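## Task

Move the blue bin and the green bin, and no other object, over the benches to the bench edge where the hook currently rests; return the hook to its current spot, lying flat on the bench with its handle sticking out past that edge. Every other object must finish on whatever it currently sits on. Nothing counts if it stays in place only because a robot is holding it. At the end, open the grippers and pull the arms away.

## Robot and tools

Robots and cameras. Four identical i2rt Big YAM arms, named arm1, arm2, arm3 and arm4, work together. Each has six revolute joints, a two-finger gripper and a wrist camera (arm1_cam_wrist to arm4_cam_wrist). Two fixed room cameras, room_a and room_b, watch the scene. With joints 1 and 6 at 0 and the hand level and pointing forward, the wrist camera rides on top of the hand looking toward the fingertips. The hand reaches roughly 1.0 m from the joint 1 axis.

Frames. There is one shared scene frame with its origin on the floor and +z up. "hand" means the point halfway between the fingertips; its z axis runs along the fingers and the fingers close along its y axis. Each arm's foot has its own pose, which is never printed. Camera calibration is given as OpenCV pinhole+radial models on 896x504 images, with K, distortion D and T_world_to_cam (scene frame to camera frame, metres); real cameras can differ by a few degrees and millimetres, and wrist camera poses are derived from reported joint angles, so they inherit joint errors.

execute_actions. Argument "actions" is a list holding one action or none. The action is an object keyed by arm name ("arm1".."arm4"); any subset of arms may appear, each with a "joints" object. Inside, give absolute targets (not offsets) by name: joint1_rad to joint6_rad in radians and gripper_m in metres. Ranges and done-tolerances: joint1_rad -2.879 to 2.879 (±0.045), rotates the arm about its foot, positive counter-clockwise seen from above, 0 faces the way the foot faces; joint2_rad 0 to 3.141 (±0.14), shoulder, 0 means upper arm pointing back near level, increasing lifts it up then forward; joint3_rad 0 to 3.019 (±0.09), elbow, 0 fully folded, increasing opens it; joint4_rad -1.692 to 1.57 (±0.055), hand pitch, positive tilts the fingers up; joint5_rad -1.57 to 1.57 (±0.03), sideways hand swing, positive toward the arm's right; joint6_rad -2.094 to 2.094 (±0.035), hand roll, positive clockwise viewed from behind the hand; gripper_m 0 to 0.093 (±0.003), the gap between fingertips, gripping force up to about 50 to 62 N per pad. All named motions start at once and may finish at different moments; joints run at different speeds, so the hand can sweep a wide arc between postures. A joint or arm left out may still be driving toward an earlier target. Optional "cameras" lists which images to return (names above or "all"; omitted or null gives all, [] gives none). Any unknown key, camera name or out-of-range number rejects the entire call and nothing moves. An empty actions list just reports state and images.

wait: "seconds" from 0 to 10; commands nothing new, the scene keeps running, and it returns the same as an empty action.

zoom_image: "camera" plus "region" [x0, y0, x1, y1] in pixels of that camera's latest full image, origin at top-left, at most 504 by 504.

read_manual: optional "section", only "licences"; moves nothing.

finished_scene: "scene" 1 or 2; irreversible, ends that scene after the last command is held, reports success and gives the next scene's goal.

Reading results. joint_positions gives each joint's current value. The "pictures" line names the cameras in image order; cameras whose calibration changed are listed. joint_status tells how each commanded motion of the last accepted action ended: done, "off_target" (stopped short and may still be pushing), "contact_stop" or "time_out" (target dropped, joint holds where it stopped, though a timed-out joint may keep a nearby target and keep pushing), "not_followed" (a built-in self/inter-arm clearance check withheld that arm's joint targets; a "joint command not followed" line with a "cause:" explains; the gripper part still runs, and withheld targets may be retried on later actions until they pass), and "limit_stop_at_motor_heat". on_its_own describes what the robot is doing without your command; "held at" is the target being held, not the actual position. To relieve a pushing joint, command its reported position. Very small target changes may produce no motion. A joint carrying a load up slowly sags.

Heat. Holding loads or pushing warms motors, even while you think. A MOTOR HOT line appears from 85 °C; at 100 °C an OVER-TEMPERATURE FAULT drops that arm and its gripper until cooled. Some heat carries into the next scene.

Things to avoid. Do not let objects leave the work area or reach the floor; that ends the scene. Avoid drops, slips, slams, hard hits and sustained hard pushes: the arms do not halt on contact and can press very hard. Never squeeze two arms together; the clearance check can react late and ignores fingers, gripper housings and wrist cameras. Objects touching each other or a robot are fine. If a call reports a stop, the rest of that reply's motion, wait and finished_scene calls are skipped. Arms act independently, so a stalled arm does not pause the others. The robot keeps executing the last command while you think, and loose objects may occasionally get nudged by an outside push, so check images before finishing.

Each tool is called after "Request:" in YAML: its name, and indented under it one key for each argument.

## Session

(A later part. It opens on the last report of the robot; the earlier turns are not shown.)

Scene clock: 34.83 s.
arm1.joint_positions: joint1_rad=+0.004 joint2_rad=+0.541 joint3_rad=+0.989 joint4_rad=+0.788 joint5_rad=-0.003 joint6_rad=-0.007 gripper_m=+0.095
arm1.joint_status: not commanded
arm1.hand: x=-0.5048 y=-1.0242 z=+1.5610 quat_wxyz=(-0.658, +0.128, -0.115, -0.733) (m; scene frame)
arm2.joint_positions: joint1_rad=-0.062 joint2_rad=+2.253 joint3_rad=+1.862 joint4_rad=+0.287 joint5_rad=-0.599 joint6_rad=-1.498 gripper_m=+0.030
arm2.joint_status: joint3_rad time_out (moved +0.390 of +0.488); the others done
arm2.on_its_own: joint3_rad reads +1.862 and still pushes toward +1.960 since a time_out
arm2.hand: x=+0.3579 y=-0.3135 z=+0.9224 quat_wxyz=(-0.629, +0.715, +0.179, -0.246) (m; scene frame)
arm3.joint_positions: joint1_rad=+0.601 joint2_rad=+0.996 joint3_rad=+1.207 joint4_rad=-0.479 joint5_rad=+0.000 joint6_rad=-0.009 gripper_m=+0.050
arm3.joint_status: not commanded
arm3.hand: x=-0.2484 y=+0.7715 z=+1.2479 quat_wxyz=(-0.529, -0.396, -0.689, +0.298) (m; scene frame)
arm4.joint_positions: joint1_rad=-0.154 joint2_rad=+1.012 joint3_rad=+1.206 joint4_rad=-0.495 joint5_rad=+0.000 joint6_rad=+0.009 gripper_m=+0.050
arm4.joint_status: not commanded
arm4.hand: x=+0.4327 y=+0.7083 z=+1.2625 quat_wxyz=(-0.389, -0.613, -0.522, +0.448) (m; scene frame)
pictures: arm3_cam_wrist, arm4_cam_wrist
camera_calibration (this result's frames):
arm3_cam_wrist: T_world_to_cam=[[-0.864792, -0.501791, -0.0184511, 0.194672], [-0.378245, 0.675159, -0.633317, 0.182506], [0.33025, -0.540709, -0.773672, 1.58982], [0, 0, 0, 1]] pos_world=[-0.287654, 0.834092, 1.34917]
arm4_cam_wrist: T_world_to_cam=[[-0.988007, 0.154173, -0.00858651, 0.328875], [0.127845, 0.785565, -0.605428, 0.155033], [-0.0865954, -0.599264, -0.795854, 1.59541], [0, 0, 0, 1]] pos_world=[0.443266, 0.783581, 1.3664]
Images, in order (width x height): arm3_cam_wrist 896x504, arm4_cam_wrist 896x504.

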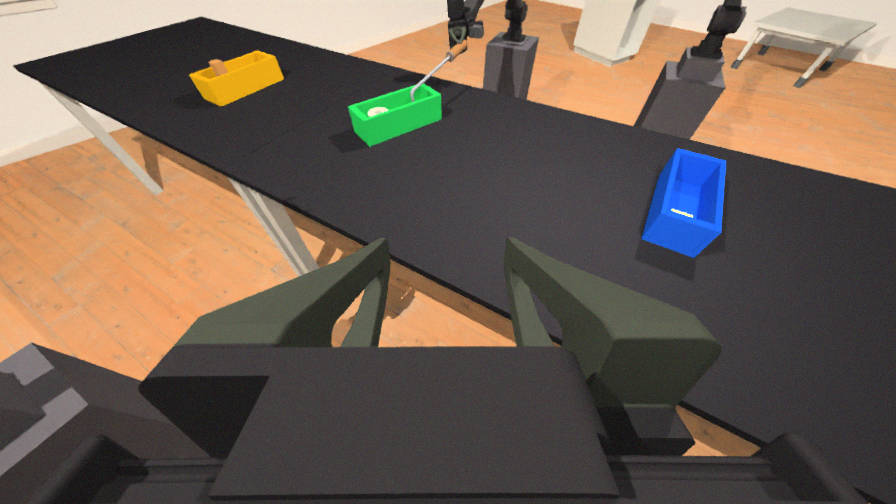

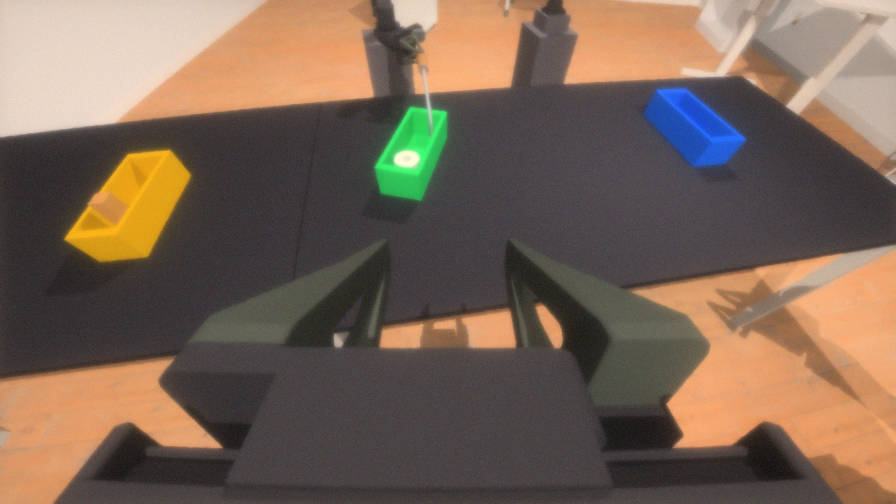

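Request:
execute_actions:
  actions:
    - {"arm2":{"joints":{"joint1_rad":-0.085,"joint2_rad":2.17,"joint3_rad":1.64,"joint4_rad":0.39}}}
  cameras: []

Request:
execute_actions:
  actions:
    - {"arm2":{"joints":{"joint2_rad":2.06,"joint3_rad":1.44,"joint4_rad":0.48}}}
  cameras: []

Request:
execute_actions:
  actions:
    - {"arm2":{"joints":{"joint2_rad":1.96,"joint3_rad":1.26,"joint4_rad":0.55}}}
  cameras: []

Request:
execute_actions:
  actions:
    - {"arm2":{"joints":{"joint2_rad":1.86,"joint3_rad":1.09,"joint4_rad":0.62}}}
  cameras: ["arm4_cam_wrist","arm3_cam_wrist"]

Scene clock: 36.23 s.
arm1.joint_positions: joint1_rad=+0.004 joint2_rad=+0.541 joint3_rad=+0.989 joint4_rad=+0.788 joint5_rad=-0.003 joint6_rad=-0.007 gripper_m=+0.095
arm1.joint_status: not commanded
arm1.hand: x=-0.5048 y=-1.0242 z=+1.5610 quat_wxyz=(-0.658, +0.128, -0.115, -0.733) (m; scene frame)
arm2.joint_positions: joint1_rad=-0.076 joint2_rad=+2.182 joint3_rad=+1.660 joint4_rad=+0.375 joint5_rad=-0.598 joint6_rad=-1.531 gripper_m=+0.030
arm2.joint_status: all done
arm2.hand: x=+0.3704 y=-0.3537 z=+0.8887 quat_wxyz=(-0.619, +0.727, +0.180, -0.235) (m; scene frame)
arm3.joint_positions: joint1_rad=+0.601 joint2_rad=+0.996 joint3_rad=+1.207 joint4_rad=-0.479 joint5_rad=+0.000 joint6_rad=-0.009 gripper_m=+0.050
arm3.joint_status: not commanded
arm3.hand: x=-0.2484 y=+0.7715 z=+1.2479 quat_wxyz=(-0.529, -0.396, -0.689, +0.298) (m; scene frame)
arm4.joint_positions: joint1_rad=-0.154 joint2_rad=+1.012 joint3_rad=+1.206 joint4_rad=-0.495 joint5_rad=+0.000 joint6_rad=+0.009 gripper_m=+0.050
arm4.joint_status: not commanded
arm4.hand: x=+0.4327 y=+0.7083 z=+1.2625 quat_wxyz=(-0.389, -0.613, -0.522, +0.448) (m; scene frame)
pictures: none
No camera images: the call's "cameras" was empty. Leave "cameras" out to get every camera's image.

Scene clock: 37.10 s.
arm1.joint_positions: joint1_rad=+0.004 joint2_rad=+0.541 joint3_rad=+0.989 joint4_rad=+0.788 joint5_rad=-0.003 joint6_rad=-0.007 gripper_m=+0.095
arm1.joint_status: not commanded
arm1.hand: x=-0.5048 y=-1.0242 z=+1.5610 quat_wxyz=(-0.658, +0.128, -0.115, -0.733) (m; scene frame)
arm2.joint_positions: joint1_rad=-0.076 joint2_rad=+2.066 joint3_rad=+1.458 joint4_rad=+0.460 joint5_rad=-0.596 joint6_rad=-1.532 gripper_m=+0.030
arm2.joint_status: all done
arm2.hand: x=+0.3711 y=-0.4044 z=+0.8905 quat_wxyz=(-0.619, +0.728, +0.180, -0.234) (m; scene frame)
arm3.joint_positions: joint1_rad=+0.601 joint2_rad=+0.996 joint3_rad=+1.207 joint4_rad=-0.479 joint5_rad=+0.000 joint6_rad=-0.009 gripper_m=+0.050
arm3.joint_status: not commanded
arm3.hand: x=-0.2484 y=+0.7715 z=+1.2479 quat_wxyz=(-0.529, -0.396, -0.689, +0.298) (m; scene frame)
arm4.joint_positions: joint1_rad=-0.154 joint2_rad=+1.012 joint3_rad=+1.206 joint4_rad=-0.495 joint5_rad=+0.000 joint6_rad=+0.009 gripper_m=+0.050
arm4.joint_status: not commanded
arm4.hand: x=+0.4327 y=+0.7083 z=+1.2625 quat_wxyz=(-0.389, -0.613, -0.522, +0.448) (m; scene frame)
pictures: none
No camera images: the call's "cameras" was empty. Leave "cameras" out to get every camera's image.

Scene clock: 37.93 s.
arm1.joint_positions: joint1_rad=+0.004 joint2_rad=+0.541 joint3_rad=+0.989 joint4_rad=+0.788 joint5_rad=-0.003 joint6_rad=-0.007 gripper_m=+0.095
arm1.joint_status: not commanded
arm1.hand: x=-0.5048 y=-1.0242 z=+1.5610 quat_wxyz=(-0.658, +0.128, -0.115, -0.733) (m; scene frame)
arm2.joint_positions: joint1_rad=-0.076 joint2_rad=+1.961 joint3_rad=+1.278 joint4_rad=+0.532 joint5_rad=-0.596 joint6_rad=-1.533 gripper_m=+0.030
arm2.joint_status: all done
arm2.hand: x=+0.3712 y=-0.4546 z=+0.8905 quat_wxyz=(-0.619, +0.728, +0.180, -0.234) (m; scene frame)
arm3.joint_positions: joint1_rad=+0.601 joint2_rad=+0.996 joint3_rad=+1.207 joint4_rad=-0.479 joint5_rad=+0.000 joint6_rad=-0.009 gripper_m=+0.050
arm3.joint_status: not commanded
arm3.hand: x=-0.2484 y=+0.7715 z=+1.2479 quat_wxyz=(-0.529, -0.396, -0.689, +0.298) (m; scene frame)
arm4.joint_positions: joint1_rad=-0.154 joint2_rad=+1.012 joint3_rad=+1.206 joint4_rad=-0.495 joint5_rad=+0.000 joint6_rad=+0.009 gripper_m=+0.050
arm4.joint_status: not commanded
arm4.hand: x=+0.4327 y=+0.7083 z=+1.2625 quat_wxyz=(-0.389, -0.613, -0.522, +0.448) (m; scene frame)
pictures: none
No camera images: the call's "cameras" was empty. Leave "cameras" out to get every camera's image.

Scene clock: 38.77 s.
arm1.joint_positions: joint1_rad=+0.004 joint2_rad=+0.541 joint3_rad=+0.989 joint4_rad=+0.788 joint5_rad=-0.003 joint6_rad=-0.007 gripper_m=+0.095
arm1.joint_status: not commanded
arm1.hand: x=-0.5048 y=-1.0242 z=+1.5610 quat_wxyz=(-0.658, +0.128, -0.115, -0.733) (m; scene frame)
arm2.joint_positions: joint1_rad=-0.076 joint2_rad=+1.859 joint3_rad=+1.107 joint4_rad=+0.602 joint5_rad=-0.597 joint6_rad=-1.535 gripper_m=+0.030
arm2.joint_status: all done
arm2.hand: x=+0.3713 y=-0.5059 z=+0.8899 quat_wxyz=(-0.619, +0.728, +0.181, -0.233) (m; scene frame)
arm3.joint_positions: joint1_rad=+0.601 joint2_rad=+0.996 joint3_rad=+1.207 joint4_rad=-0.479 joint5_rad=+0.000 joint6_rad=-0.009 gripper_m=+0.050
arm3.joint_status: not commanded
arm3.hand: x=-0.2484 y=+0.7715 z=+1.2479 quat_wxyz=(-0.529, -0.396, -0.689, +0.298) (m; scene frame)
arm4.joint_positions: joint1_rad=-0.154 joint2_rad=+1.012 joint3_rad=+1.206 joint4_rad=-0.495 joint5_rad=+0.000 joint6_rad=+0.009 gripper_m=+0.050
arm4.joint_status: not commanded
arm4.hand: x=+0.4327 y=+0.7083 z=+1.2625 quat_wxyz=(-0.389, -0.613, -0.522, +0.448) (m; scene frame)
pictures: arm3_cam_wrist, arm4_cam_wrist
camera_calibration (this result's frames):
arm3_cam_wrist: T_world_to_cam=[[-0.864792, -0.501791, -0.0184511, 0.194672], [-0.378245, 0.675159, -0.633317, 0.182506], [0.33025, -0.540709, -0.773672, 1.58982], [0, 0, 0, 1]] pos_world=[-0.287654, 0.834092, 1.34917]
arm4_cam_wrist: T_world_to_cam=[[-0.988007, 0.154173, -0.00858651, 0.328875], [0.127845, 0.785565, -0.605428, 0.155033], [-0.0865954, -0.599264, -0.795854, 1.59541], [0, 0, 0, 1]] pos_world=[0.443266, 0.783581, 1.3664]
Images, in order (width x height): arm3_cam_wrist 896x504, arm4_cam_wrist 896x504.

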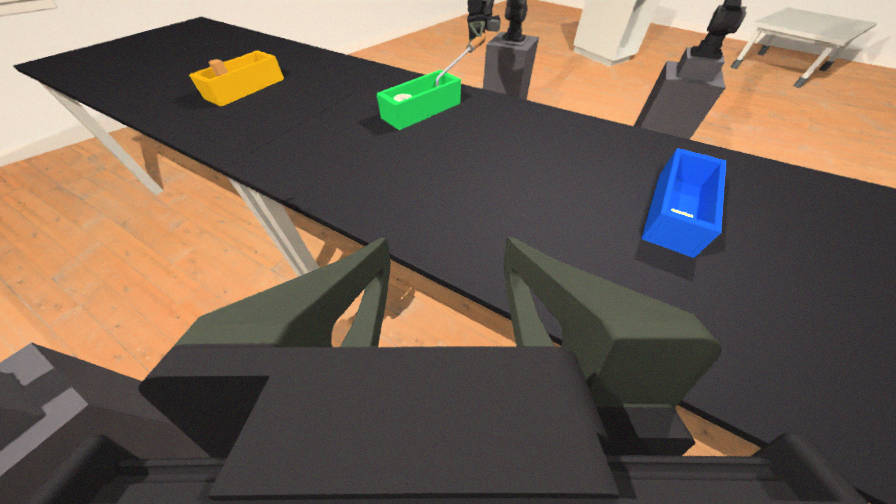

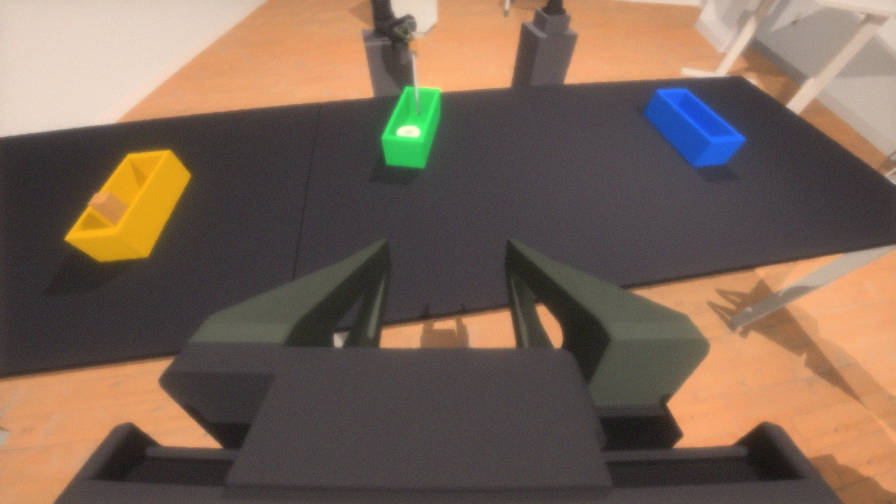

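Request:
execute_actions:
  actions:
    - {"arm2":{"joints":{"joint2_rad":1.75,"joint3_rad":0.92,"joint4_rad":0.68}},"arm1":{"joints":{"joint1_rad":-0.5,"joint2_rad":1.3,"joint4_rad":0.1}}}
  cameras: []

Request:
execute_actions:
  actions:
    - {"arm2":{"joints":{"joint2_rad":1.64,"joint3_rad":0.76,"joint4_rad":0.73}}}
  cameras: ["arm1_cam_wrist","arm2_cam_wrist","room_b"]

Scene clock: 40.50 s.
arm1.joint_positions: joint1_rad=-0.504 joint2_rad=+1.317 joint3_rad=+0.982 joint4_rad=+0.105 joint5_rad=-0.002 joint6_rad=-0.007 gripper_m=+0.095
arm1.joint_status: all done
arm1.hand: x=-0.2618 y=-0.6386 z=+1.1058 quat_wxyz=(-0.513, +0.440, -0.653, -0.341) (m; scene frame)
arm2.joint_positions: joint1_rad=-0.076 joint2_rad=+1.748 joint3_rad=+0.935 joint4_rad=+0.661 joint5_rad=-0.597 joint6_rad=-1.535 gripper_m=+0.030
arm2.joint_status: all done
arm2.hand: x=+0.3714 y=-0.5618 z=+0.8900 quat_wxyz=(-0.618, +0.728, +0.181, -0.234) (m; scene frame)
arm3.joint_positions: joint1_rad=+0.601 joint2_rad=+0.996 joint3_rad=+1.207 joint4_rad=-0.479 joint5_rad=+0.000 joint6_rad=-0.009 gripper_m=+0.050
arm3.joint_status: not commanded
arm3.hand: x=-0.2484 y=+0.7715 z=+1.2479 quat_wxyz=(-0.529, -0.396, -0.689, +0.298) (m; scene frame)
arm4.joint_positions: joint1_rad=-0.154 joint2_rad=+1.012 joint3_rad=+1.206 joint4_rad=-0.495 joint5_rad=+0.000 joint6_rad=+0.009 gripper_m=+0.050
arm4.joint_status: not commanded
arm4.hand: x=+0.4327 y=+0.7083 z=+1.2625 quat_wxyz=(-0.389, -0.613, -0.522, +0.448) (m; scene frame)
pictures: none
No camera images: the call's "cameras" was empty. Leave "cameras" out to get every camera's image.

Scene clock: 41.30 s.
arm1.joint_positions: joint1_rad=-0.504 joint2_rad=+1.317 joint3_rad=+0.982 joint4_rad=+0.105 joint5_rad=-0.002 joint6_rad=-0.007 gripper_m=+0.095
arm1.joint_status: not commanded
arm1.hand: x=-0.2618 y=-0.6386 z=+1.1058 quat_wxyz=(-0.513, +0.440, -0.653, -0.341) (m; scene frame)
arm2.joint_positions: joint1_rad=-0.076 joint2_rad=+1.636 joint3_rad=+0.773 joint4_rad=+0.712 joint5_rad=-0.597 joint6_rad=-1.536 gripper_m=+0.030
arm2.joint_status: all done
arm2.hand: x=+0.3715 y=-0.6170 z=+0.8898 quat_wxyz=(-0.618, +0.728, +0.181, -0.234) (m; scene frame)
arm3.joint_positions: joint1_rad=+0.601 joint2_rad=+0.996 joint3_rad=+1.207 joint4_rad=-0.479 joint5_rad=+0.000 joint6_rad=-0.009 gripper_m=+0.050
arm3.joint_status: not commanded
arm3.hand: x=-0.2484 y=+0.7715 z=+1.2479 quat_wxyz=(-0.529, -0.396, -0.689, +0.298) (m; scene frame)
arm4.joint_positions: joint1_rad=-0.154 joint2_rad=+1.012 joint3_rad=+1.206 joint4_rad=-0.495 joint5_rad=+0.000 joint6_rad=+0.009 gripper_m=+0.050
arm4.joint_status: not commanded
arm4.hand: x=+0.4327 y=+0.7083 z=+1.2625 quat_wxyz=(-0.389, -0.613, -0.522, +0.448) (m; scene frame)
pictures: arm1_cam_wrist, arm2_cam_wrist, room_b
camera_calibration (this result's frames):
arm1_cam_wrist: T_world_to_cam=[[0.922269, -0.386545, -0.00197165, -0.00501126], [-0.292944, -0.695599, -0.655992, 0.212959], [0.252199, 0.605579, -0.754765, 1.41431], [0, 0, 0, 1]] pos_world=[-0.289682, -0.710282, 1.20716]
arm2_cam_wrist: T_world_to_cam=[[0.0263282, 0.182379, 0.982876, -0.773092], [0.999233, -0.0333271, -0.0205823, -0.373148], [0.0290027, 0.982663, -0.183117, 0.879274], [0, 0, 0, 1]] pos_world=[0.367714, -0.73547, 0.913183]
Images, in order (width x height): arm1_cam_wrist 896x504, arm2_cam_wrist 896x504, room_b 896x504.

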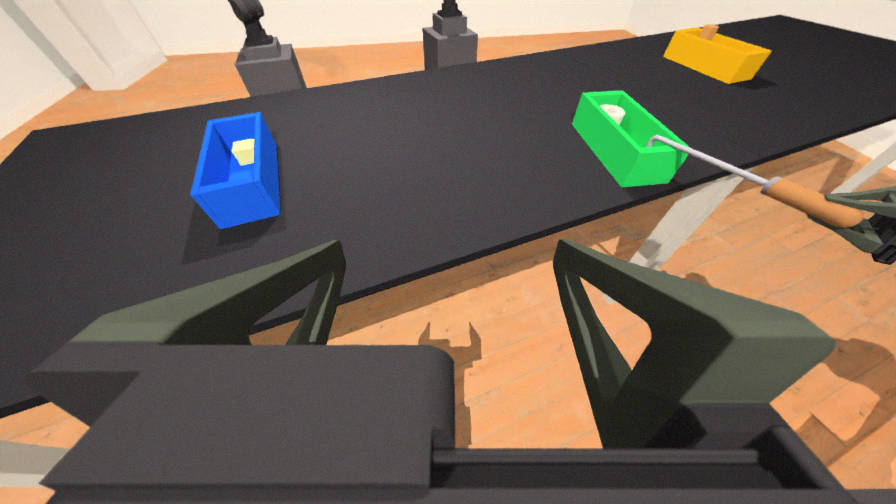

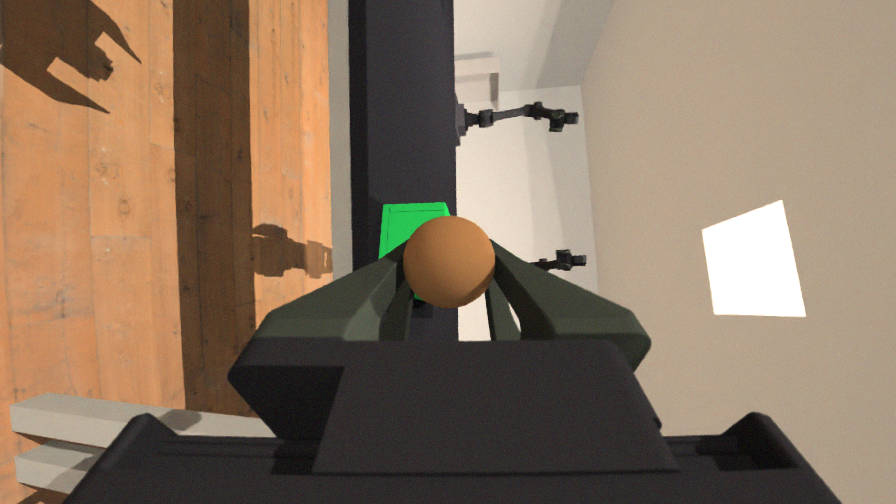

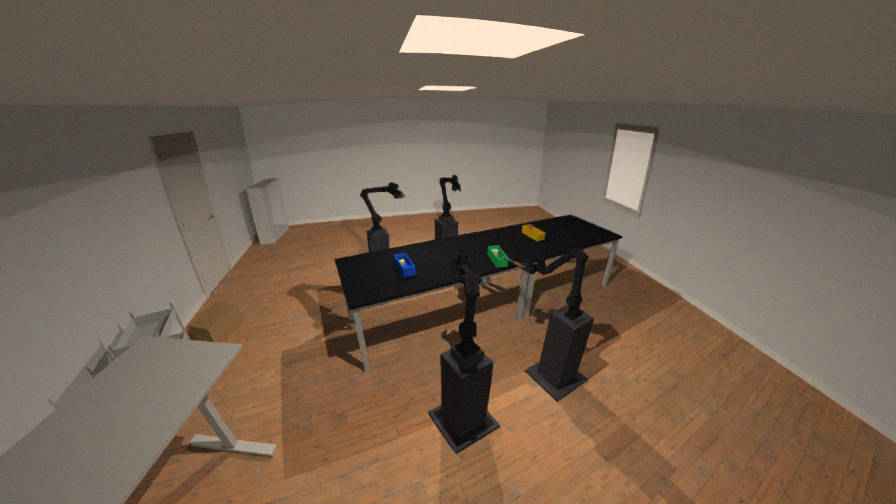

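Request:
execute_actions:
  actions:
    - {"arm2":{"joints":{"joint2_rad":1.55,"joint3_rad":0.645,"joint4_rad":0.755}}}
  cameras: []

Request:
execute_actions:
  actions:
    - {"arm2":{"joints":{"joint2_rad":1.63,"joint3_rad":0.8,"joint4_rad":0.72}}}
  cameras: []

Request:
execute_actions:
  actions:
    - {"arm2":{"joints":{"joint4_rad":1.05}}}
  cameras: ["arm1_cam_wrist","arm2_cam_wrist"]

Scene clock: 42.63 s.
arm1.joint_positions: joint1_rad=-0.504 joint2_rad=+1.317 joint3_rad=+0.982 joint4_rad=+0.105 joint5_rad=-0.002 joint6_rad=-0.007 gripper_m=+0.095
arm1.joint_status: not commanded
arm1.hand: x=-0.2618 y=-0.6386 z=+1.1058 quat_wxyz=(-0.513, +0.440, -0.653, -0.341) (m; scene frame)
arm2.joint_positions: joint1_rad=-0.076 joint2_rad=+1.548 joint3_rad=+0.657 joint4_rad=+0.738 joint5_rad=-0.597 joint6_rad=-1.538 gripper_m=+0.030
arm2.joint_status: all done
arm2.hand: x=+0.3716 y=-0.6586 z=+0.8892 quat_wxyz=(-0.618, +0.728, +0.182, -0.233) (m; scene frame)
arm3.joint_positions: joint1_rad=+0.601 joint2_rad=+0.996 joint3_rad=+1.207 joint4_rad=-0.479 joint5_rad=+0.000 joint6_rad=-0.009 gripper_m=+0.050
arm3.joint_status: not commanded
arm3.hand: x=-0.2484 y=+0.7715 z=+1.2479 quat_wxyz=(-0.529, -0.396, -0.689, +0.298) (m; scene frame)
arm4.joint_positions: joint1_rad=-0.154 joint2_rad=+1.012 joint3_rad=+1.206 joint4_rad=-0.495 joint5_rad=+0.000 joint6_rad=+0.009 gripper_m=+0.050
arm4.joint_status: not commanded
arm4.hand: x=+0.4327 y=+0.7083 z=+1.2625 quat_wxyz=(-0.389, -0.613, -0.522, +0.448) (m; scene frame)
pictures: none
No camera images: the call's "cameras" was empty. Leave "cameras" out to get every camera's image.

Scene clock: 43.47 s.
arm1.joint_positions: joint1_rad=-0.504 joint2_rad=+1.317 joint3_rad=+0.982 joint4_rad=+0.105 joint5_rad=-0.002 joint6_rad=-0.007 gripper_m=+0.095
arm1.joint_status: not commanded
arm1.hand: x=-0.2618 y=-0.6386 z=+1.1058 quat_wxyz=(-0.513, +0.440, -0.653, -0.341) (m; scene frame)
arm2.joint_positions: joint1_rad=-0.076 joint2_rad=+1.626 joint3_rad=+0.746 joint4_rad=+0.727 joint5_rad=-0.599 joint6_rad=-1.537 gripper_m=+0.030
arm2.joint_status: all done
arm2.hand: x=+0.3713 y=-0.6260 z=+0.8860 quat_wxyz=(-0.618, +0.729, +0.182, -0.234) (m; scene frame)
arm3.joint_positions: joint1_rad=+0.601 joint2_rad=+0.996 joint3_rad=+1.207 joint4_rad=-0.479 joint5_rad=+0.000 joint6_rad=-0.009 gripper_m=+0.050
arm3.joint_status: not commanded
arm3.hand: x=-0.2484 y=+0.7715 z=+1.2479 quat_wxyz=(-0.529, -0.396, -0.689, +0.298) (m; scene frame)
arm4.joint_positions: joint1_rad=-0.154 joint2_rad=+1.012 joint3_rad=+1.206 joint4_rad=-0.495 joint5_rad=+0.000 joint6_rad=+0.009 gripper_m=+0.050
arm4.joint_status: not commanded
arm4.hand: x=+0.4327 y=+0.7083 z=+1.2625 quat_wxyz=(-0.389, -0.613, -0.522, +0.448) (m; scene frame)
pictures: none
No camera images: the call's "cameras" was empty. Leave "cameras" out to get every camera's image.

Scene clock: 45.73 s.
arm1.joint_positions: joint1_rad=-0.504 joint2_rad=+1.317 joint3_rad=+0.982 joint4_rad=+0.105 joint5_rad=-0.002 joint6_rad=-0.007 gripper_m=+0.095
arm1.joint_status: not commanded
arm1.hand: x=-0.2618 y=-0.6386 z=+1.1058 quat_wxyz=(-0.513, +0.440, -0.653, -0.341) (m; scene frame)
arm2.joint_positions: joint1_rad=-0.076 joint2_rad=+1.652 joint3_rad=+0.746 joint4_rad=+0.992 joint5_rad=-0.599 joint6_rad=-1.499 gripper_m=+0.030
arm2.joint_status: joint4_rad time_out (moved +0.265 of +0.323)
arm2.on_its_own: joint4_rad reads +0.992 and still pushes toward +1.050 since a time_out
arm2.hand: x=+0.3711 y=-0.6223 z=+0.9293 quat_wxyz=(-0.696, +0.653, +0.196, -0.224) (m; scene frame)
arm3.joint_positions: joint1_rad=+0.601 joint2_rad=+0.996 joint3_rad=+1.207 joint4_rad=-0.479 joint5_rad=+0.000 joint6_rad=-0.009 gripper_m=+0.050
arm3.joint_status: not commanded
arm3.hand: x=-0.2484 y=+0.7715 z=+1.2479 quat_wxyz=(-0.529, -0.396, -0.689, +0.298) (m; scene frame)
arm4.joint_positions: joint1_rad=-0.154 joint2_rad=+1.012 joint3_rad=+1.206 joint4_rad=-0.495 joint5_rad=+0.000 joint6_rad=+0.009 gripper_m=+0.050
arm4.joint_status: not commanded
arm4.hand: x=+0.4327 y=+0.7083 z=+1.2625 quat_wxyz=(-0.389, -0.613, -0.522, +0.448) (m; scene frame)
pictures: arm1_cam_wrist, arm2_cam_wrist
camera_calibration (this result's frames):
arm1_cam_wrist: T_world_to_cam=[[0.922269, -0.386545, -0.00197165, -0.00501126], [-0.292944, -0.695599, -0.655992, 0.212959], [0.252199, 0.605579, -0.754765, 1.41431], [0, 0, 0, 1]] pos_world=[-0.289682, -0.710282, 1.20716]
arm2_cam_wrist: T_world_to_cam=[[0.0573384, -0.0334287, 0.997795, -0.970689], [0.998035, -0.0233867, -0.0581357, -0.330631], [0.0252785, 0.999167, 0.0320221, 0.703443], [0, 0, 0, 1]] pos_world=[0.367857, -0.743038, 0.926802]
Images, in order (width x height): arm1_cam_wrist 896x504, arm2_cam_wrist 896x504.

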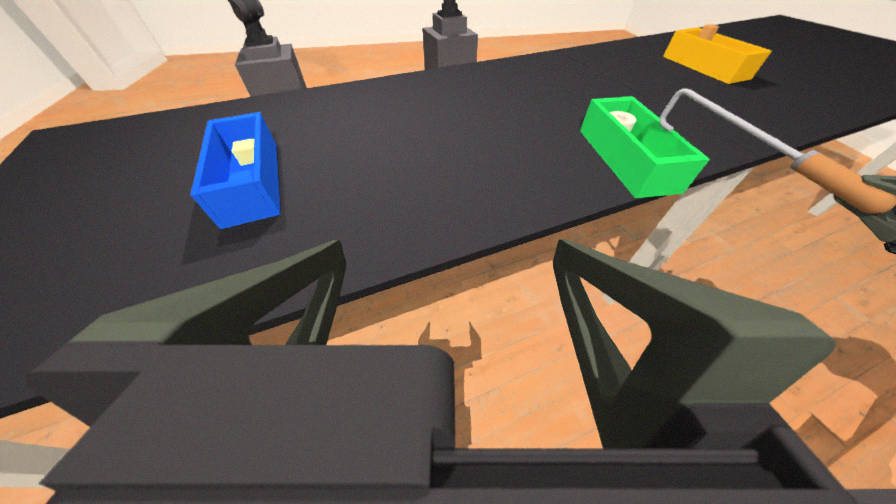

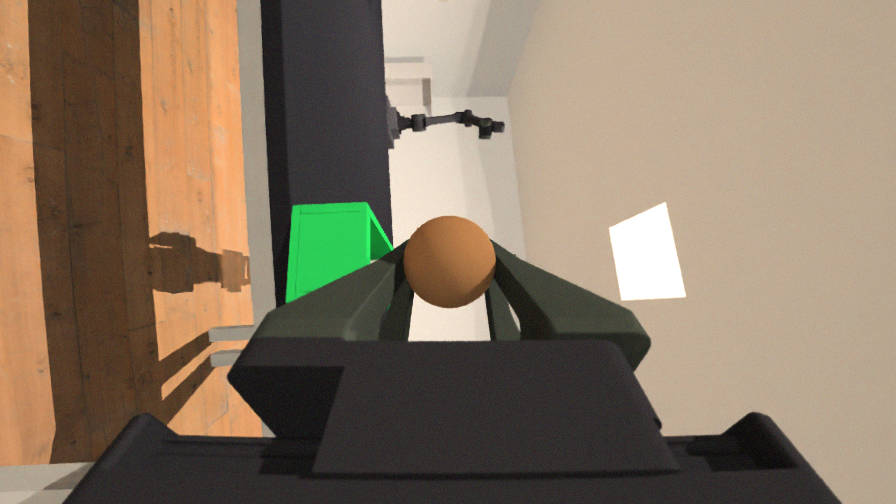

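Request:
execute_actions:
  actions:
    - {"arm2":{"joints":{"joint1_rad":0.59,"joint3_rad":1.1,"joint4_rad":0.7}},"arm1":{"joints":{"joint1_rad":0.2}}}
  cameras: []

Request:
execute_actions:
  actions:
    - {"arm2":{"joints":{"joint2_rad":2.15,"joint3_rad":2.08,"joint4_rad":0.3,"joint5_rad":0.675,"joint6_rad":0}}}
  cameras: ["arm2_cam_wrist","arm3_cam_wrist"]

Scene clock: 47.57 s.
arm1.joint_positions: joint1_rad=+0.204 joint2_rad=+1.317 joint3_rad=+0.982 joint4_rad=+0.105 joint5_rad=-0.001 joint6_rad=-0.006 gripper_m=+0.095
arm1.joint_status: all done
arm1.hand: x=-0.6720 y=-0.6222 z=+1.1078 quat_wxyz=(-0.361, +0.636, -0.462, -0.501) (m; scene frame)
arm2.joint_positions: joint1_rad=+0.596 joint2_rad=+1.658 joint3_rad=+1.044 joint4_rad=+0.679 joint5_rad=-0.601 joint6_rad=-1.494 gripper_m=+0.030
arm2.joint_status: all done
arm2.hand: x=-0.0127 y=-0.7459 z=+1.0030 quat_wxyz=(-0.574, +0.561, +0.400, -0.443) (m; scene frame)
arm3.joint_positions: joint1_rad=+0.601 joint2_rad=+0.996 joint3_rad=+1.207 joint4_rad=-0.479 joint5_rad=+0.000 joint6_rad=-0.009 gripper_m=+0.050
arm3.joint_status: not commanded
arm3.hand: x=-0.2484 y=+0.7715 z=+1.2479 quat_wxyz=(-0.529, -0.396, -0.689, +0.298) (m; scene frame)
arm4.joint_positions: joint1_rad=-0.154 joint2_rad=+1.012 joint3_rad=+1.206 joint4_rad=-0.495 joint5_rad=+0.000 joint6_rad=+0.009 gripper_m=+0.050
arm4.joint_status: not commanded
arm4.hand: x=+0.4327 y=+0.7083 z=+1.2625 quat_wxyz=(-0.389, -0.613, -0.522, +0.448) (m; scene frame)
pictures: none
No camera images: the call's "cameras" was empty. Leave "cameras" out to get every camera's image.

Scene clock: 49.67 s.
arm1.joint_positions: joint1_rad=+0.204 joint2_rad=+1.317 joint3_rad=+0.982 joint4_rad=+0.105 joint5_rad=-0.001 joint6_rad=-0.006 gripper_m=+0.095
arm1.joint_status: not commanded
arm1.hand: x=-0.6720 y=-0.6222 z=+1.1078 quat_wxyz=(-0.361, +0.636, -0.462, -0.501) (m; scene frame)
arm2.joint_positions: joint1_rad=+0.593 joint2_rad=+2.174 joint3_rad=+1.992 joint4_rad=+0.279 joint5_rad=+0.675 joint6_rad=-0.012 gripper_m=+0.031
arm2.joint_status: all done
arm2.hand: x=+0.0083 y=-0.4407 z=+1.0625 quat_wxyz=(-0.508, +0.468, -0.492, -0.529) (m; scene frame)
arm3.joint_positions: joint1_rad=+0.601 joint2_rad=+0.996 joint3_rad=+1.207 joint4_rad=-0.479 joint5_rad=+0.000 joint6_rad=-0.009 gripper_m=+0.050
arm3.joint_status: not commanded
arm3.hand: x=-0.2484 y=+0.7715 z=+1.2479 quat_wxyz=(-0.529, -0.396, -0.689, +0.298) (m; scene frame)
arm4.joint_positions: joint1_rad=-0.154 joint2_rad=+1.012 joint3_rad=+1.206 joint4_rad=-0.495 joint5_rad=+0.000 joint6_rad=+0.009 gripper_m=+0.050
arm4.joint_status: not commanded
arm4.hand: x=+0.4327 y=+0.7083 z=+1.2625 quat_wxyz=(-0.389, -0.613, -0.522, +0.448) (m; scene frame)
pictures: arm2_cam_wrist, arm3_cam_wrist
camera_calibration (this result's frames):
arm2_cam_wrist: T_world_to_cam=[[0.998563, 0.00889557, -0.0528475, 0.0505001], [-0.0403308, -0.524641, -0.850368, 0.672885], [-0.0352904, 0.851277, -0.523528, 1.05249], [0, 0, 0, 1]] pos_world=[0.0138534, -0.543389, 1.12588]
arm3_cam_wrist: T_world_to_cam=[[-0.864792, -0.501791, -0.0184511, 0.194672], [-0.378245, 0.675159, -0.633317, 0.182506], [0.33025, -0.540709, -0.773672, 1.58982], [0, 0, 0, 1]] pos_world=[-0.287654, 0.834092, 1.34917]
Images, in order (width x height): arm2_cam_wrist 896x504, arm3_cam_wrist 896x504.

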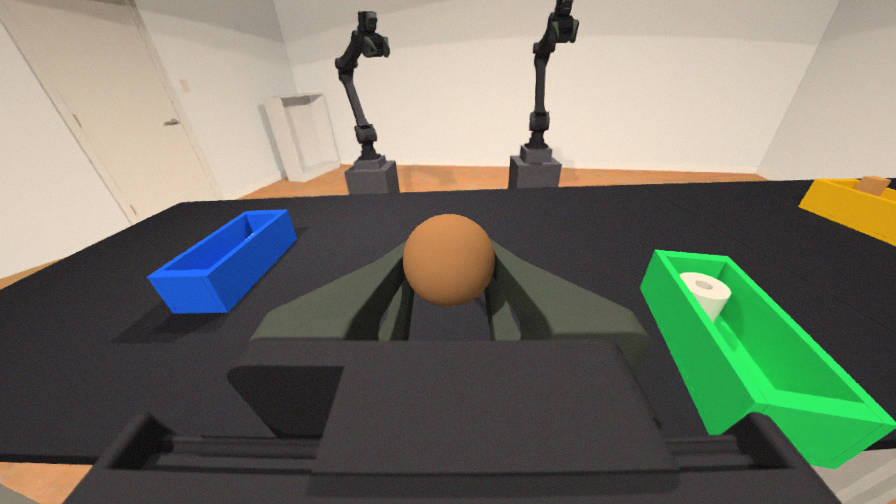

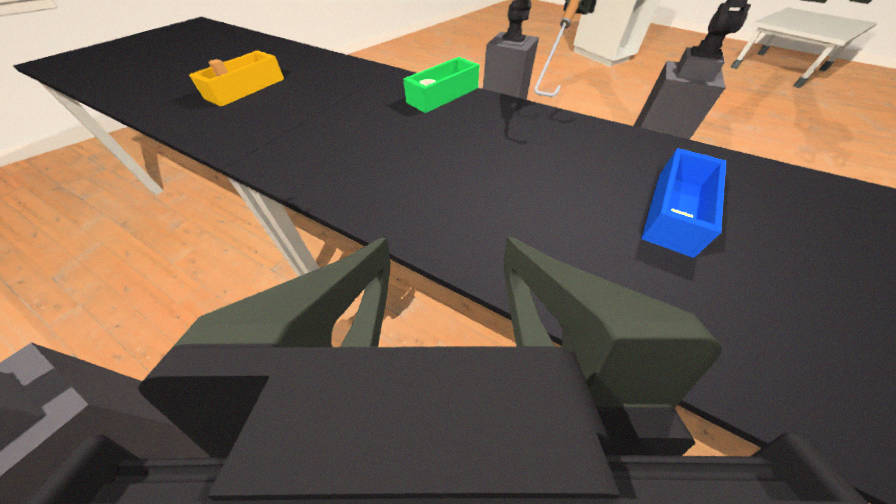

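Request:
execute_actions:
  actions:
    - {"arm2":{"joints":{"joint2_rad":2.36,"joint3_rad":1.95,"joint4_rad":0.45}}}
  cameras: []

Request:
execute_actions:
  actions:
    - {"arm2":{"joints":{"joint2_rad":2.52,"joint3_rad":1.9,"joint4_rad":0.63}}}
  cameras: ["arm2_cam_wrist","room_b"]

Scene clock: 52.37 s.
arm1.joint_positions: joint1_rad=+0.204 joint2_rad=+1.317 joint3_rad=+0.982 joint4_rad=+0.105 joint5_rad=-0.001 joint6_rad=-0.006 gripper_m=+0.095
arm1.joint_status: not commanded
arm1.hand: x=-0.6720 y=-0.6222 z=+1.1078 quat_wxyz=(-0.361, +0.636, -0.462, -0.501) (m; scene frame)
arm2.joint_positions: joint1_rad=+0.593 joint2_rad=+2.383 joint3_rad=+1.945 joint4_rad=+0.424 joint5_rad=+0.674 joint6_rad=+0.001 gripper_m=+0.030
arm2.joint_status: all done
arm2.hand: x=-0.0049 y=-0.4233 z=+0.8845 quat_wxyz=(-0.501, +0.505, -0.500, -0.494) (m; scene frame)
arm3.joint_positions: joint1_rad=+0.601 joint2_rad=+0.996 joint3_rad=+1.207 joint4_rad=-0.479 joint5_rad=+0.000 joint6_rad=-0.009 gripper_m=+0.050
arm3.joint_status: not commanded
arm3.hand: x=-0.2484 y=+0.7715 z=+1.2479 quat_wxyz=(-0.529, -0.396, -0.689, +0.298) (m; scene frame)
arm4.joint_positions: joint1_rad=-0.154 joint2_rad=+1.012 joint3_rad=+1.206 joint4_rad=-0.495 joint5_rad=+0.000 joint6_rad=+0.009 gripper_m=+0.050
arm4.joint_status: not commanded
arm4.hand: x=+0.4327 y=+0.7083 z=+1.2625 quat_wxyz=(-0.389, -0.613, -0.522, +0.448) (m; scene frame)
pictures: none
No camera images: the call's "cameras" was empty. Leave "cameras" out to get every camera's image.

Scene clock: 53.47 s.
arm1.joint_positions: joint1_rad=+0.204 joint2_rad=+1.317 joint3_rad=+0.982 joint4_rad=+0.105 joint5_rad=-0.001 joint6_rad=-0.006 gripper_m=+0.095
arm1.joint_status: not commanded
arm1.hand: x=-0.6720 y=-0.6222 z=+1.1078 quat_wxyz=(-0.361, +0.636, -0.462, -0.501) (m; scene frame)
arm2.joint_positions: joint1_rad=+0.593 joint2_rad=+2.516 joint3_rad=+1.907 joint4_rad=+0.613 joint5_rad=+0.673 joint6_rad=+0.001 gripper_m=+0.030
arm2.joint_status: all done
arm2.hand: x=-0.0001 y=-0.4291 z=+0.7872 quat_wxyz=(-0.501, +0.499, -0.499, -0.501) (m; scene frame)
arm3.joint_positions: joint1_rad=+0.601 joint2_rad=+0.996 joint3_rad=+1.207 joint4_rad=-0.479 joint5_rad=+0.000 joint6_rad=-0.009 gripper_m=+0.050
arm3.joint_status: not commanded
arm3.hand: x=-0.2484 y=+0.7715 z=+1.2479 quat_wxyz=(-0.529, -0.396, -0.689, +0.298) (m; scene frame)
arm4.joint_positions: joint1_rad=-0.154 joint2_rad=+1.012 joint3_rad=+1.206 joint4_rad=-0.495 joint5_rad=+0.000 joint6_rad=+0.009 gripper_m=+0.050
arm4.joint_status: not commanded
arm4.hand: x=+0.4327 y=+0.7083 z=+1.2625 quat_wxyz=(-0.389, -0.613, -0.522, +0.448) (m; scene frame)
pictures: arm2_cam_wrist, room_b
camera_calibration (this result's frames):
arm2_cam_wrist: T_world_to_cam=[[0.999929, 0.00877038, -0.00808593, 0.008916], [-0.00142477, -0.585178, -0.810903, 0.38753], [-0.0118436, 0.810857, -0.585124, 0.929323], [0, 0, 0, 1]] pos_world=[0.00264334, -0.526852, 0.85809]
Images, in order (width x height): arm2_cam_wrist 896x504, room_b 896x504.

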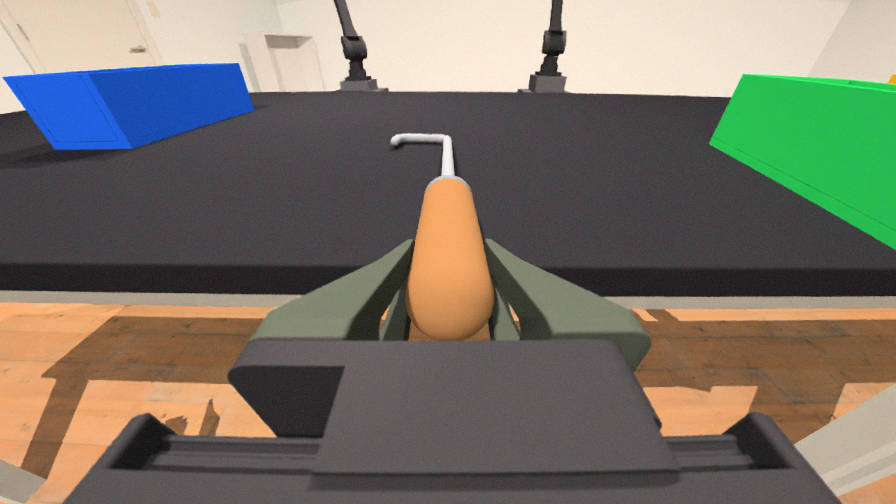

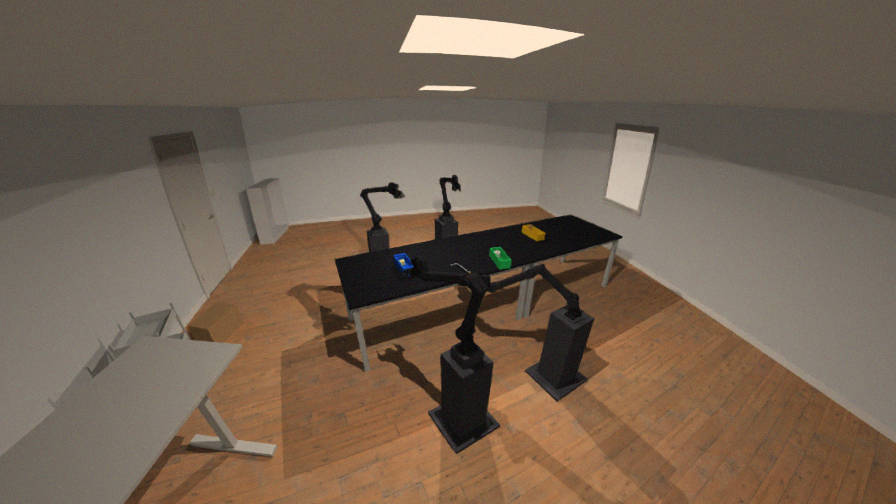

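Request:
execute_actions:
  actions:
    - {"arm2":{"joints":{"gripper_m":0.093}}}
  cameras: []

Request:
execute_actions:
  actions:
    - {"arm2":{"joints":{"joint2_rad":1.5}}}
  cameras: []

Request:
execute_actions:
  actions:
    - {"arm2":{"joints":{"joint1_rad":-0.4,"joint3_rad":1.2}},"arm1":{"joints":{"joint1_rad":-0.3,"joint3_rad":2.05,"joint4_rad":0.68,"joint5_rad":-0.7}}}
  cameras: []

Request:
execute_actions:
  actions:
    - {"arm1":{"joints":{"joint1_rad":-0.805,"joint2_rad":2.5}}}
  cameras: ["arm1_cam_wrist"]

Scene clock: 54.67 s.
arm1.joint_positions: joint1_rad=+0.204 joint2_rad=+1.317 joint3_rad=+0.982 joint4_rad=+0.105 joint5_rad=-0.001 joint6_rad=-0.006 gripper_m=+0.095
arm1.joint_status: not commanded
arm1.hand: x=-0.6720 y=-0.6222 z=+1.1078 quat_wxyz=(-0.361, +0.636, -0.462, -0.501) (m; scene frame)
arm2.joint_positions: joint1_rad=+0.593 joint2_rad=+2.516 joint3_rad=+1.907 joint4_rad=+0.613 joint5_rad=+0.673 joint6_rad=+0.001 gripper_m=+0.093
arm2.joint_status: all done
arm2.hand: x=-0.0001 y=-0.4291 z=+0.7872 quat_wxyz=(-0.501, +0.499, -0.499, -0.501) (m; scene frame)
arm3.joint_positions: joint1_rad=+0.601 joint2_rad=+0.996 joint3_rad=+1.207 joint4_rad=-0.479 joint5_rad=+0.000 joint6_rad=-0.009 gripper_m=+0.050
arm3.joint_status: not commanded
arm3.hand: x=-0.2484 y=+0.7715 z=+1.2479 quat_wxyz=(-0.529, -0.396, -0.689, +0.298) (m; scene frame)
arm4.joint_positions: joint1_rad=-0.154 joint2_rad=+1.012 joint3_rad=+1.206 joint4_rad=-0.495 joint5_rad=+0.000 joint6_rad=+0.009 gripper_m=+0.050
arm4.joint_status: not commanded
arm4.hand: x=+0.4327 y=+0.7083 z=+1.2625 quat_wxyz=(-0.389, -0.613, -0.522, +0.448) (m; scene frame)
pictures: none
No camera images: the call's "cameras" was empty. Leave "cameras" out to get every camera's image.

Scene clock: 56.97 s.
arm1.joint_positions: joint1_rad=+0.204 joint2_rad=+1.317 joint3_rad=+0.982 joint4_rad=+0.105 joint5_rad=-0.001 joint6_rad=-0.006 gripper_m=+0.095
arm1.joint_status: not commanded
arm1.hand: x=-0.6720 y=-0.6222 z=+1.1078 quat_wxyz=(-0.361, +0.636, -0.462, -0.501) (m; scene frame)
arm2.joint_positions: joint1_rad=+0.593 joint2_rad=+1.498 joint3_rad=+1.903 joint4_rad=+0.635 joint5_rad=+0.673 joint6_rad=+0.001 gripper_m=+0.093
arm2.joint_status: all done
arm2.hand: x=+0.2283 y=-0.7206 z=+1.5518 quat_wxyz=(-0.474, +0.085, -0.393, -0.783) (m; scene frame)
arm3.joint_positions: joint1_rad=+0.601 joint2_rad=+0.996 joint3_rad=+1.207 joint4_rad=-0.479 joint5_rad=+0.000 joint6_rad=-0.009 gripper_m=+0.050
arm3.joint_status: not commanded
arm3.hand: x=-0.2484 y=+0.7715 z=+1.2479 quat_wxyz=(-0.529, -0.396, -0.689, +0.298) (m; scene frame)
arm4.joint_positions: joint1_rad=-0.154 joint2_rad=+1.012 joint3_rad=+1.206 joint4_rad=-0.495 joint5_rad=+0.000 joint6_rad=+0.009 gripper_m=+0.050
arm4.joint_status: not commanded
arm4.hand: x=+0.4327 y=+0.7083 z=+1.2625 quat_wxyz=(-0.389, -0.613, -0.522, +0.448) (m; scene frame)
pictures: none
No camera images: the call's "cameras" was empty. Leave "cameras" out to get every camera's image.

Scene clock: 58.87 s.
arm1.joint_positions: joint1_rad=-0.306 joint2_rad=+1.298 joint3_rad=+2.031 joint4_rad=+0.676 joint5_rad=-0.696 joint6_rad=-0.005 gripper_m=+0.095
arm1.joint_status: all done
arm1.hand: x=-0.5344 y=-0.8600 z=+1.7499 quat_wxyz=(-0.707, +0.313, +0.152, -0.616) (m; scene frame)
arm2.joint_positions: joint1_rad=-0.400 joint2_rad=+1.498 joint3_rad=+1.211 joint4_rad=+0.632 joint5_rad=+0.676 joint6_rad=+0.001 gripper_m=+0.093
arm2.joint_status: all done
arm2.hand: x=+0.7679 y=-0.6351 z=+1.1859 quat_wxyz=(-0.739, +0.097, -0.597, -0.297) (m; scene frame)
arm3.joint_positions: joint1_rad=+0.601 joint2_rad=+0.996 joint3_rad=+1.207 joint4_rad=-0.479 joint5_rad=+0.000 joint6_rad=-0.009 gripper_m=+0.050
arm3.joint_status: not commanded
arm3.hand: x=-0.2484 y=+0.7715 z=+1.2479 quat_wxyz=(-0.529, -0.396, -0.689, +0.298) (m; scene frame)
arm4.joint_positions: joint1_rad=-0.154 joint2_rad=+1.012 joint3_rad=+1.206 joint4_rad=-0.495 joint5_rad=+0.000 joint6_rad=+0.009 gripper_m=+0.050
arm4.joint_status: not commanded
arm4.hand: x=+0.4327 y=+0.7083 z=+1.2625 quat_wxyz=(-0.389, -0.613, -0.522, +0.448) (m; scene frame)
pictures: none
No camera images: the call's "cameras" was empty. Leave "cameras" out to get every camera's image.

Scene clock: 60.80 s.
arm1.joint_positions: joint1_rad=-0.805 joint2_rad=+2.513 joint3_rad=+2.014 joint4_rad=+0.670 joint5_rad=-0.698 joint6_rad=-0.005 gripper_m=+0.095
arm1.joint_status: all done
arm1.hand: x=+0.0056 y=-0.4217 z=+0.9195 quat_wxyz=(-0.555, +0.497, -0.441, -0.502) (m; scene frame)
arm2.joint_positions: joint1_rad=-0.400 joint2_rad=+1.498 joint3_rad=+1.211 joint4_rad=+0.632 joint5_rad=+0.676 joint6_rad=+0.001 gripper_m=+0.093
arm2.joint_status: not commanded
arm2.hand: x=+0.7679 y=-0.6351 z=+1.1859 quat_wxyz=(-0.739, +0.097, -0.597, -0.297) (m; scene frame)
arm3.joint_positions: joint1_rad=+0.601 joint2_rad=+0.996 joint3_rad=+1.207 joint4_rad=-0.479 joint5_rad=+0.000 joint6_rad=-0.009 gripper_m=+0.050
arm3.joint_status: not commanded
arm3.hand: x=-0.2484 y=+0.7715 z=+1.2479 quat_wxyz=(-0.529, -0.396, -0.689, +0.298) (m; scene frame)
arm4.joint_positions: joint1_rad=-0.154 joint2_rad=+1.012 joint3_rad=+1.206 joint4_rad=-0.495 joint5_rad=+0.000 joint6_rad=+0.009 gripper_m=+0.050
arm4.joint_status: not commanded
arm4.hand: x=+0.4327 y=+0.7083 z=+1.2625 quat_wxyz=(-0.389, -0.613, -0.522, +0.448) (m; scene frame)
pictures: arm1_cam_wrist
camera_calibration (this result's frames):
arm1_cam_wrist: T_world_to_cam=[[0.995059, -0.00735166, 0.099017, -0.10149], [0.0837837, -0.472964, -0.877089, 0.615098], [0.0532795, 0.881051, -0.470011, 0.930376], [0, 0, 0, 1]] pos_world=[-0.000116589, -0.529536, 0.986832]
Images, in order (width x height): arm1_cam_wrist 896x504.

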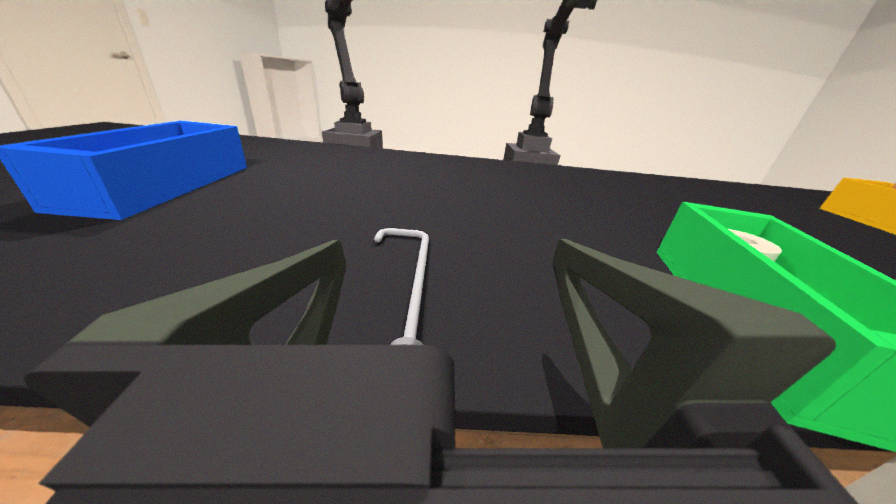

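Request:
execute_actions:
  actions:
    - {"arm1":{"joints":{"joint1_rad":-0.785,"joint2_rad":2.66,"joint3_rad":2.0}}}
  cameras: ["arm1_cam_wrist"]

Scene clock: 62.17 s.
arm1.joint_positions: joint1_rad=-0.788 joint2_rad=+2.686 joint3_rad=+1.985 joint4_rad=+0.670 joint5_rad=-0.698 joint6_rad=-0.005 gripper_m=+0.095
arm1.joint_status: all done
arm1.hand: x=-0.0192 y=-0.4285 z=+0.7528 quat_wxyz=(-0.481, +0.509, -0.509, -0.501) (m; scene frame)
arm2.joint_positions: joint1_rad=-0.400 joint2_rad=+1.498 joint3_rad=+1.211 joint4_rad=+0.632 joint5_rad=+0.676 joint6_rad=+0.001 gripper_m=+0.093
arm2.joint_status: not commanded
arm2.hand: x=+0.7679 y=-0.6351 z=+1.1859 quat_wxyz=(-0.739, +0.097, -0.597, -0.297) (m; scene frame)
arm3.joint_positions: joint1_rad=+0.601 joint2_rad=+0.996 joint3_rad=+1.207 joint4_rad=-0.479 joint5_rad=+0.000 joint6_rad=-0.009 gripper_m=+0.050
arm3.joint_status: not commanded
arm3.hand: x=-0.2484 y=+0.7715 z=+1.2479 quat_wxyz=(-0.529, -0.396, -0.689, +0.298) (m; scene frame)
arm4.joint_positions: joint1_rad=-0.154 joint2_rad=+1.012 joint3_rad=+1.206 joint4_rad=-0.495 joint5_rad=+0.000 joint6_rad=+0.009 gripper_m=+0.050
arm4.joint_status: not commanded
arm4.hand: x=+0.4327 y=+0.7083 z=+1.2625 quat_wxyz=(-0.389, -0.613, -0.522, +0.448) (m; scene frame)
pictures: arm1_cam_wrist
camera_calibration (this result's frames):
arm1_cam_wrist: T_world_to_cam=[[0.999453, 0.0145203, -0.0297124, 0.0459617], [-0.0149341, -0.60346, -0.797254, 0.349865], [-0.0295066, 0.797261, -0.602913, 0.921882], [0, 0, 0, 1]] pos_world=[-0.0135101, -0.524519, 0.836111]
Images, in order (width x height): arm1_cam_wrist 896x504.

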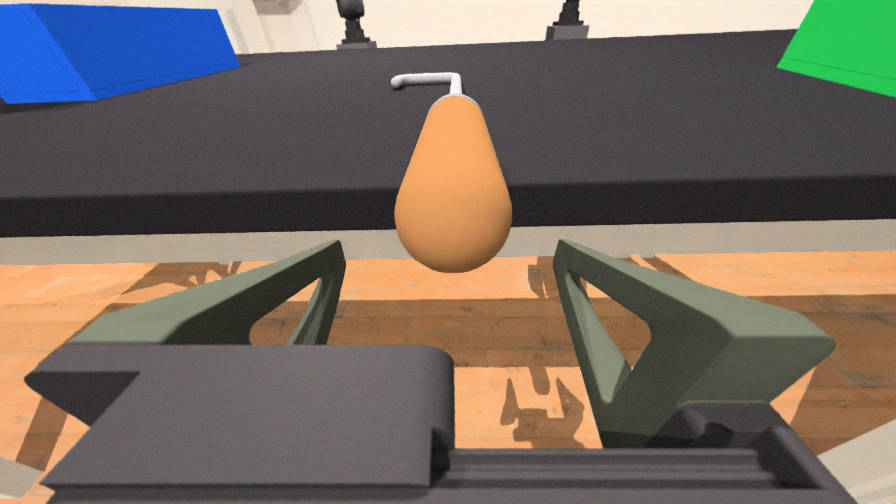

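Request:
execute_actions:
  actions:
    - {"arm1":{"joints":{"joint2_rad":2.6}}}
  cameras: []

Request:
execute_actions:
  actions:
    - {"arm1":{"joints":{"joint1_rad":-0.77,"joint2_rad":2.65,"joint3_rad":2.15,"joint4_rad":0.57}}}
  cameras: ["arm1_cam_wrist"]

Scene clock: 63.40 s.
arm1.joint_positions: joint1_rad=-0.788 joint2_rad=+2.610 joint3_rad=+1.985 joint4_rad=+0.670 joint5_rad=-0.698 joint6_rad=-0.005 gripper_m=+0.095
arm1.joint_status: all done
arm1.hand: x=-0.0134 y=-0.4210 z=+0.8186 quat_wxyz=(-0.507, +0.506, -0.482, -0.504) (m; scene frame)
arm2.joint_positions: joint1_rad=-0.400 joint2_rad=+1.498 joint3_rad=+1.211 joint4_rad=+0.632 joint5_rad=+0.676 joint6_rad=+0.001 gripper_m=+0.093
arm2.joint_status: not commanded
arm2.hand: x=+0.7679 y=-0.6351 z=+1.1859 quat_wxyz=(-0.739, +0.097, -0.597, -0.297) (m; scene frame)
arm3.joint_positions: joint1_rad=+0.601 joint2_rad=+0.996 joint3_rad=+1.207 joint4_rad=-0.479 joint5_rad=+0.000 joint6_rad=-0.009 gripper_m=+0.050
arm3.joint_status: not commanded
arm3.hand: x=-0.2484 y=+0.7715 z=+1.2479 quat_wxyz=(-0.529, -0.396, -0.689, +0.298) (m; scene frame)
arm4.joint_positions: joint1_rad=-0.154 joint2_rad=+1.012 joint3_rad=+1.206 joint4_rad=-0.495 joint5_rad=+0.000 joint6_rad=+0.009 gripper_m=+0.050
arm4.joint_status: not commanded
arm4.hand: x=+0.4327 y=+0.7083 z=+1.2625 quat_wxyz=(-0.389, -0.613, -0.522, +0.448) (m; scene frame)
pictures: none
No camera images: the call's "cameras" was empty. Leave "cameras" out to get every camera's image.

Scene clock: 64.30 s.
arm1.joint_positions: joint1_rad=-0.775 joint2_rad=+2.644 joint3_rad=+2.101 joint4_rad=+0.579 joint5_rad=-0.698 joint6_rad=-0.005 gripper_m=+0.095
arm1.joint_status: all done
arm1.hand: x=-0.0100 y=-0.3976 z=+0.8305 quat_wxyz=(-0.501, +0.510, -0.482, -0.507) (m; scene frame)
arm2.joint_positions: joint1_rad=-0.400 joint2_rad=+1.498 joint3_rad=+1.211 joint4_rad=+0.632 joint5_rad=+0.676 joint6_rad=+0.001 gripper_m=+0.093
arm2.joint_status: not commanded
arm2.hand: x=+0.7679 y=-0.6351 z=+1.1859 quat_wxyz=(-0.739, +0.097, -0.597, -0.297) (m; scene frame)
arm3.joint_positions: joint1_rad=+0.601 joint2_rad=+0.996 joint3_rad=+1.207 joint4_rad=-0.479 joint5_rad=+0.000 joint6_rad=-0.009 gripper_m=+0.050
arm3.joint_status: not commanded
arm3.hand: x=-0.2484 y=+0.7715 z=+1.2479 quat_wxyz=(-0.529, -0.396, -0.689, +0.298) (m; scene frame)
arm4.joint_positions: joint1_rad=-0.154 joint2_rad=+1.012 joint3_rad=+1.206 joint4_rad=-0.495 joint5_rad=+0.000 joint6_rad=+0.009 gripper_m=+0.050
arm4.joint_status: not commanded
arm4.hand: x=+0.4327 y=+0.7083 z=+1.2625 quat_wxyz=(-0.389, -0.613, -0.522, +0.448) (m; scene frame)
pictures: arm1_cam_wrist
camera_calibration (this result's frames):
arm1_cam_wrist: T_world_to_cam=[[0.999526, 0.0281382, 0.0125197, 0.00894608], [0.0261586, -0.56109, -0.827341, 0.472769], [-0.0162553, 0.827276, -0.56156, 0.92208], [0, 0, 0, 1]] pos_world=[-0.00632016, -0.4978, 0.908832]
Images, in order (width x height): arm1_cam_wrist 896x504.

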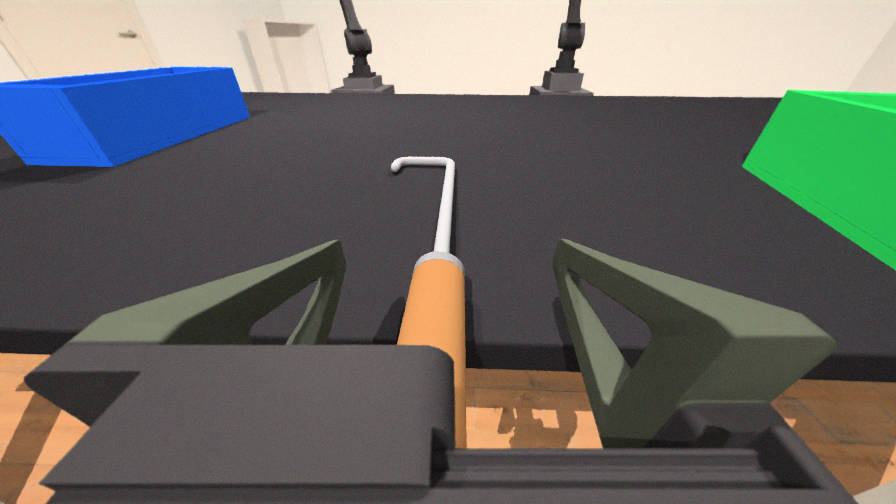

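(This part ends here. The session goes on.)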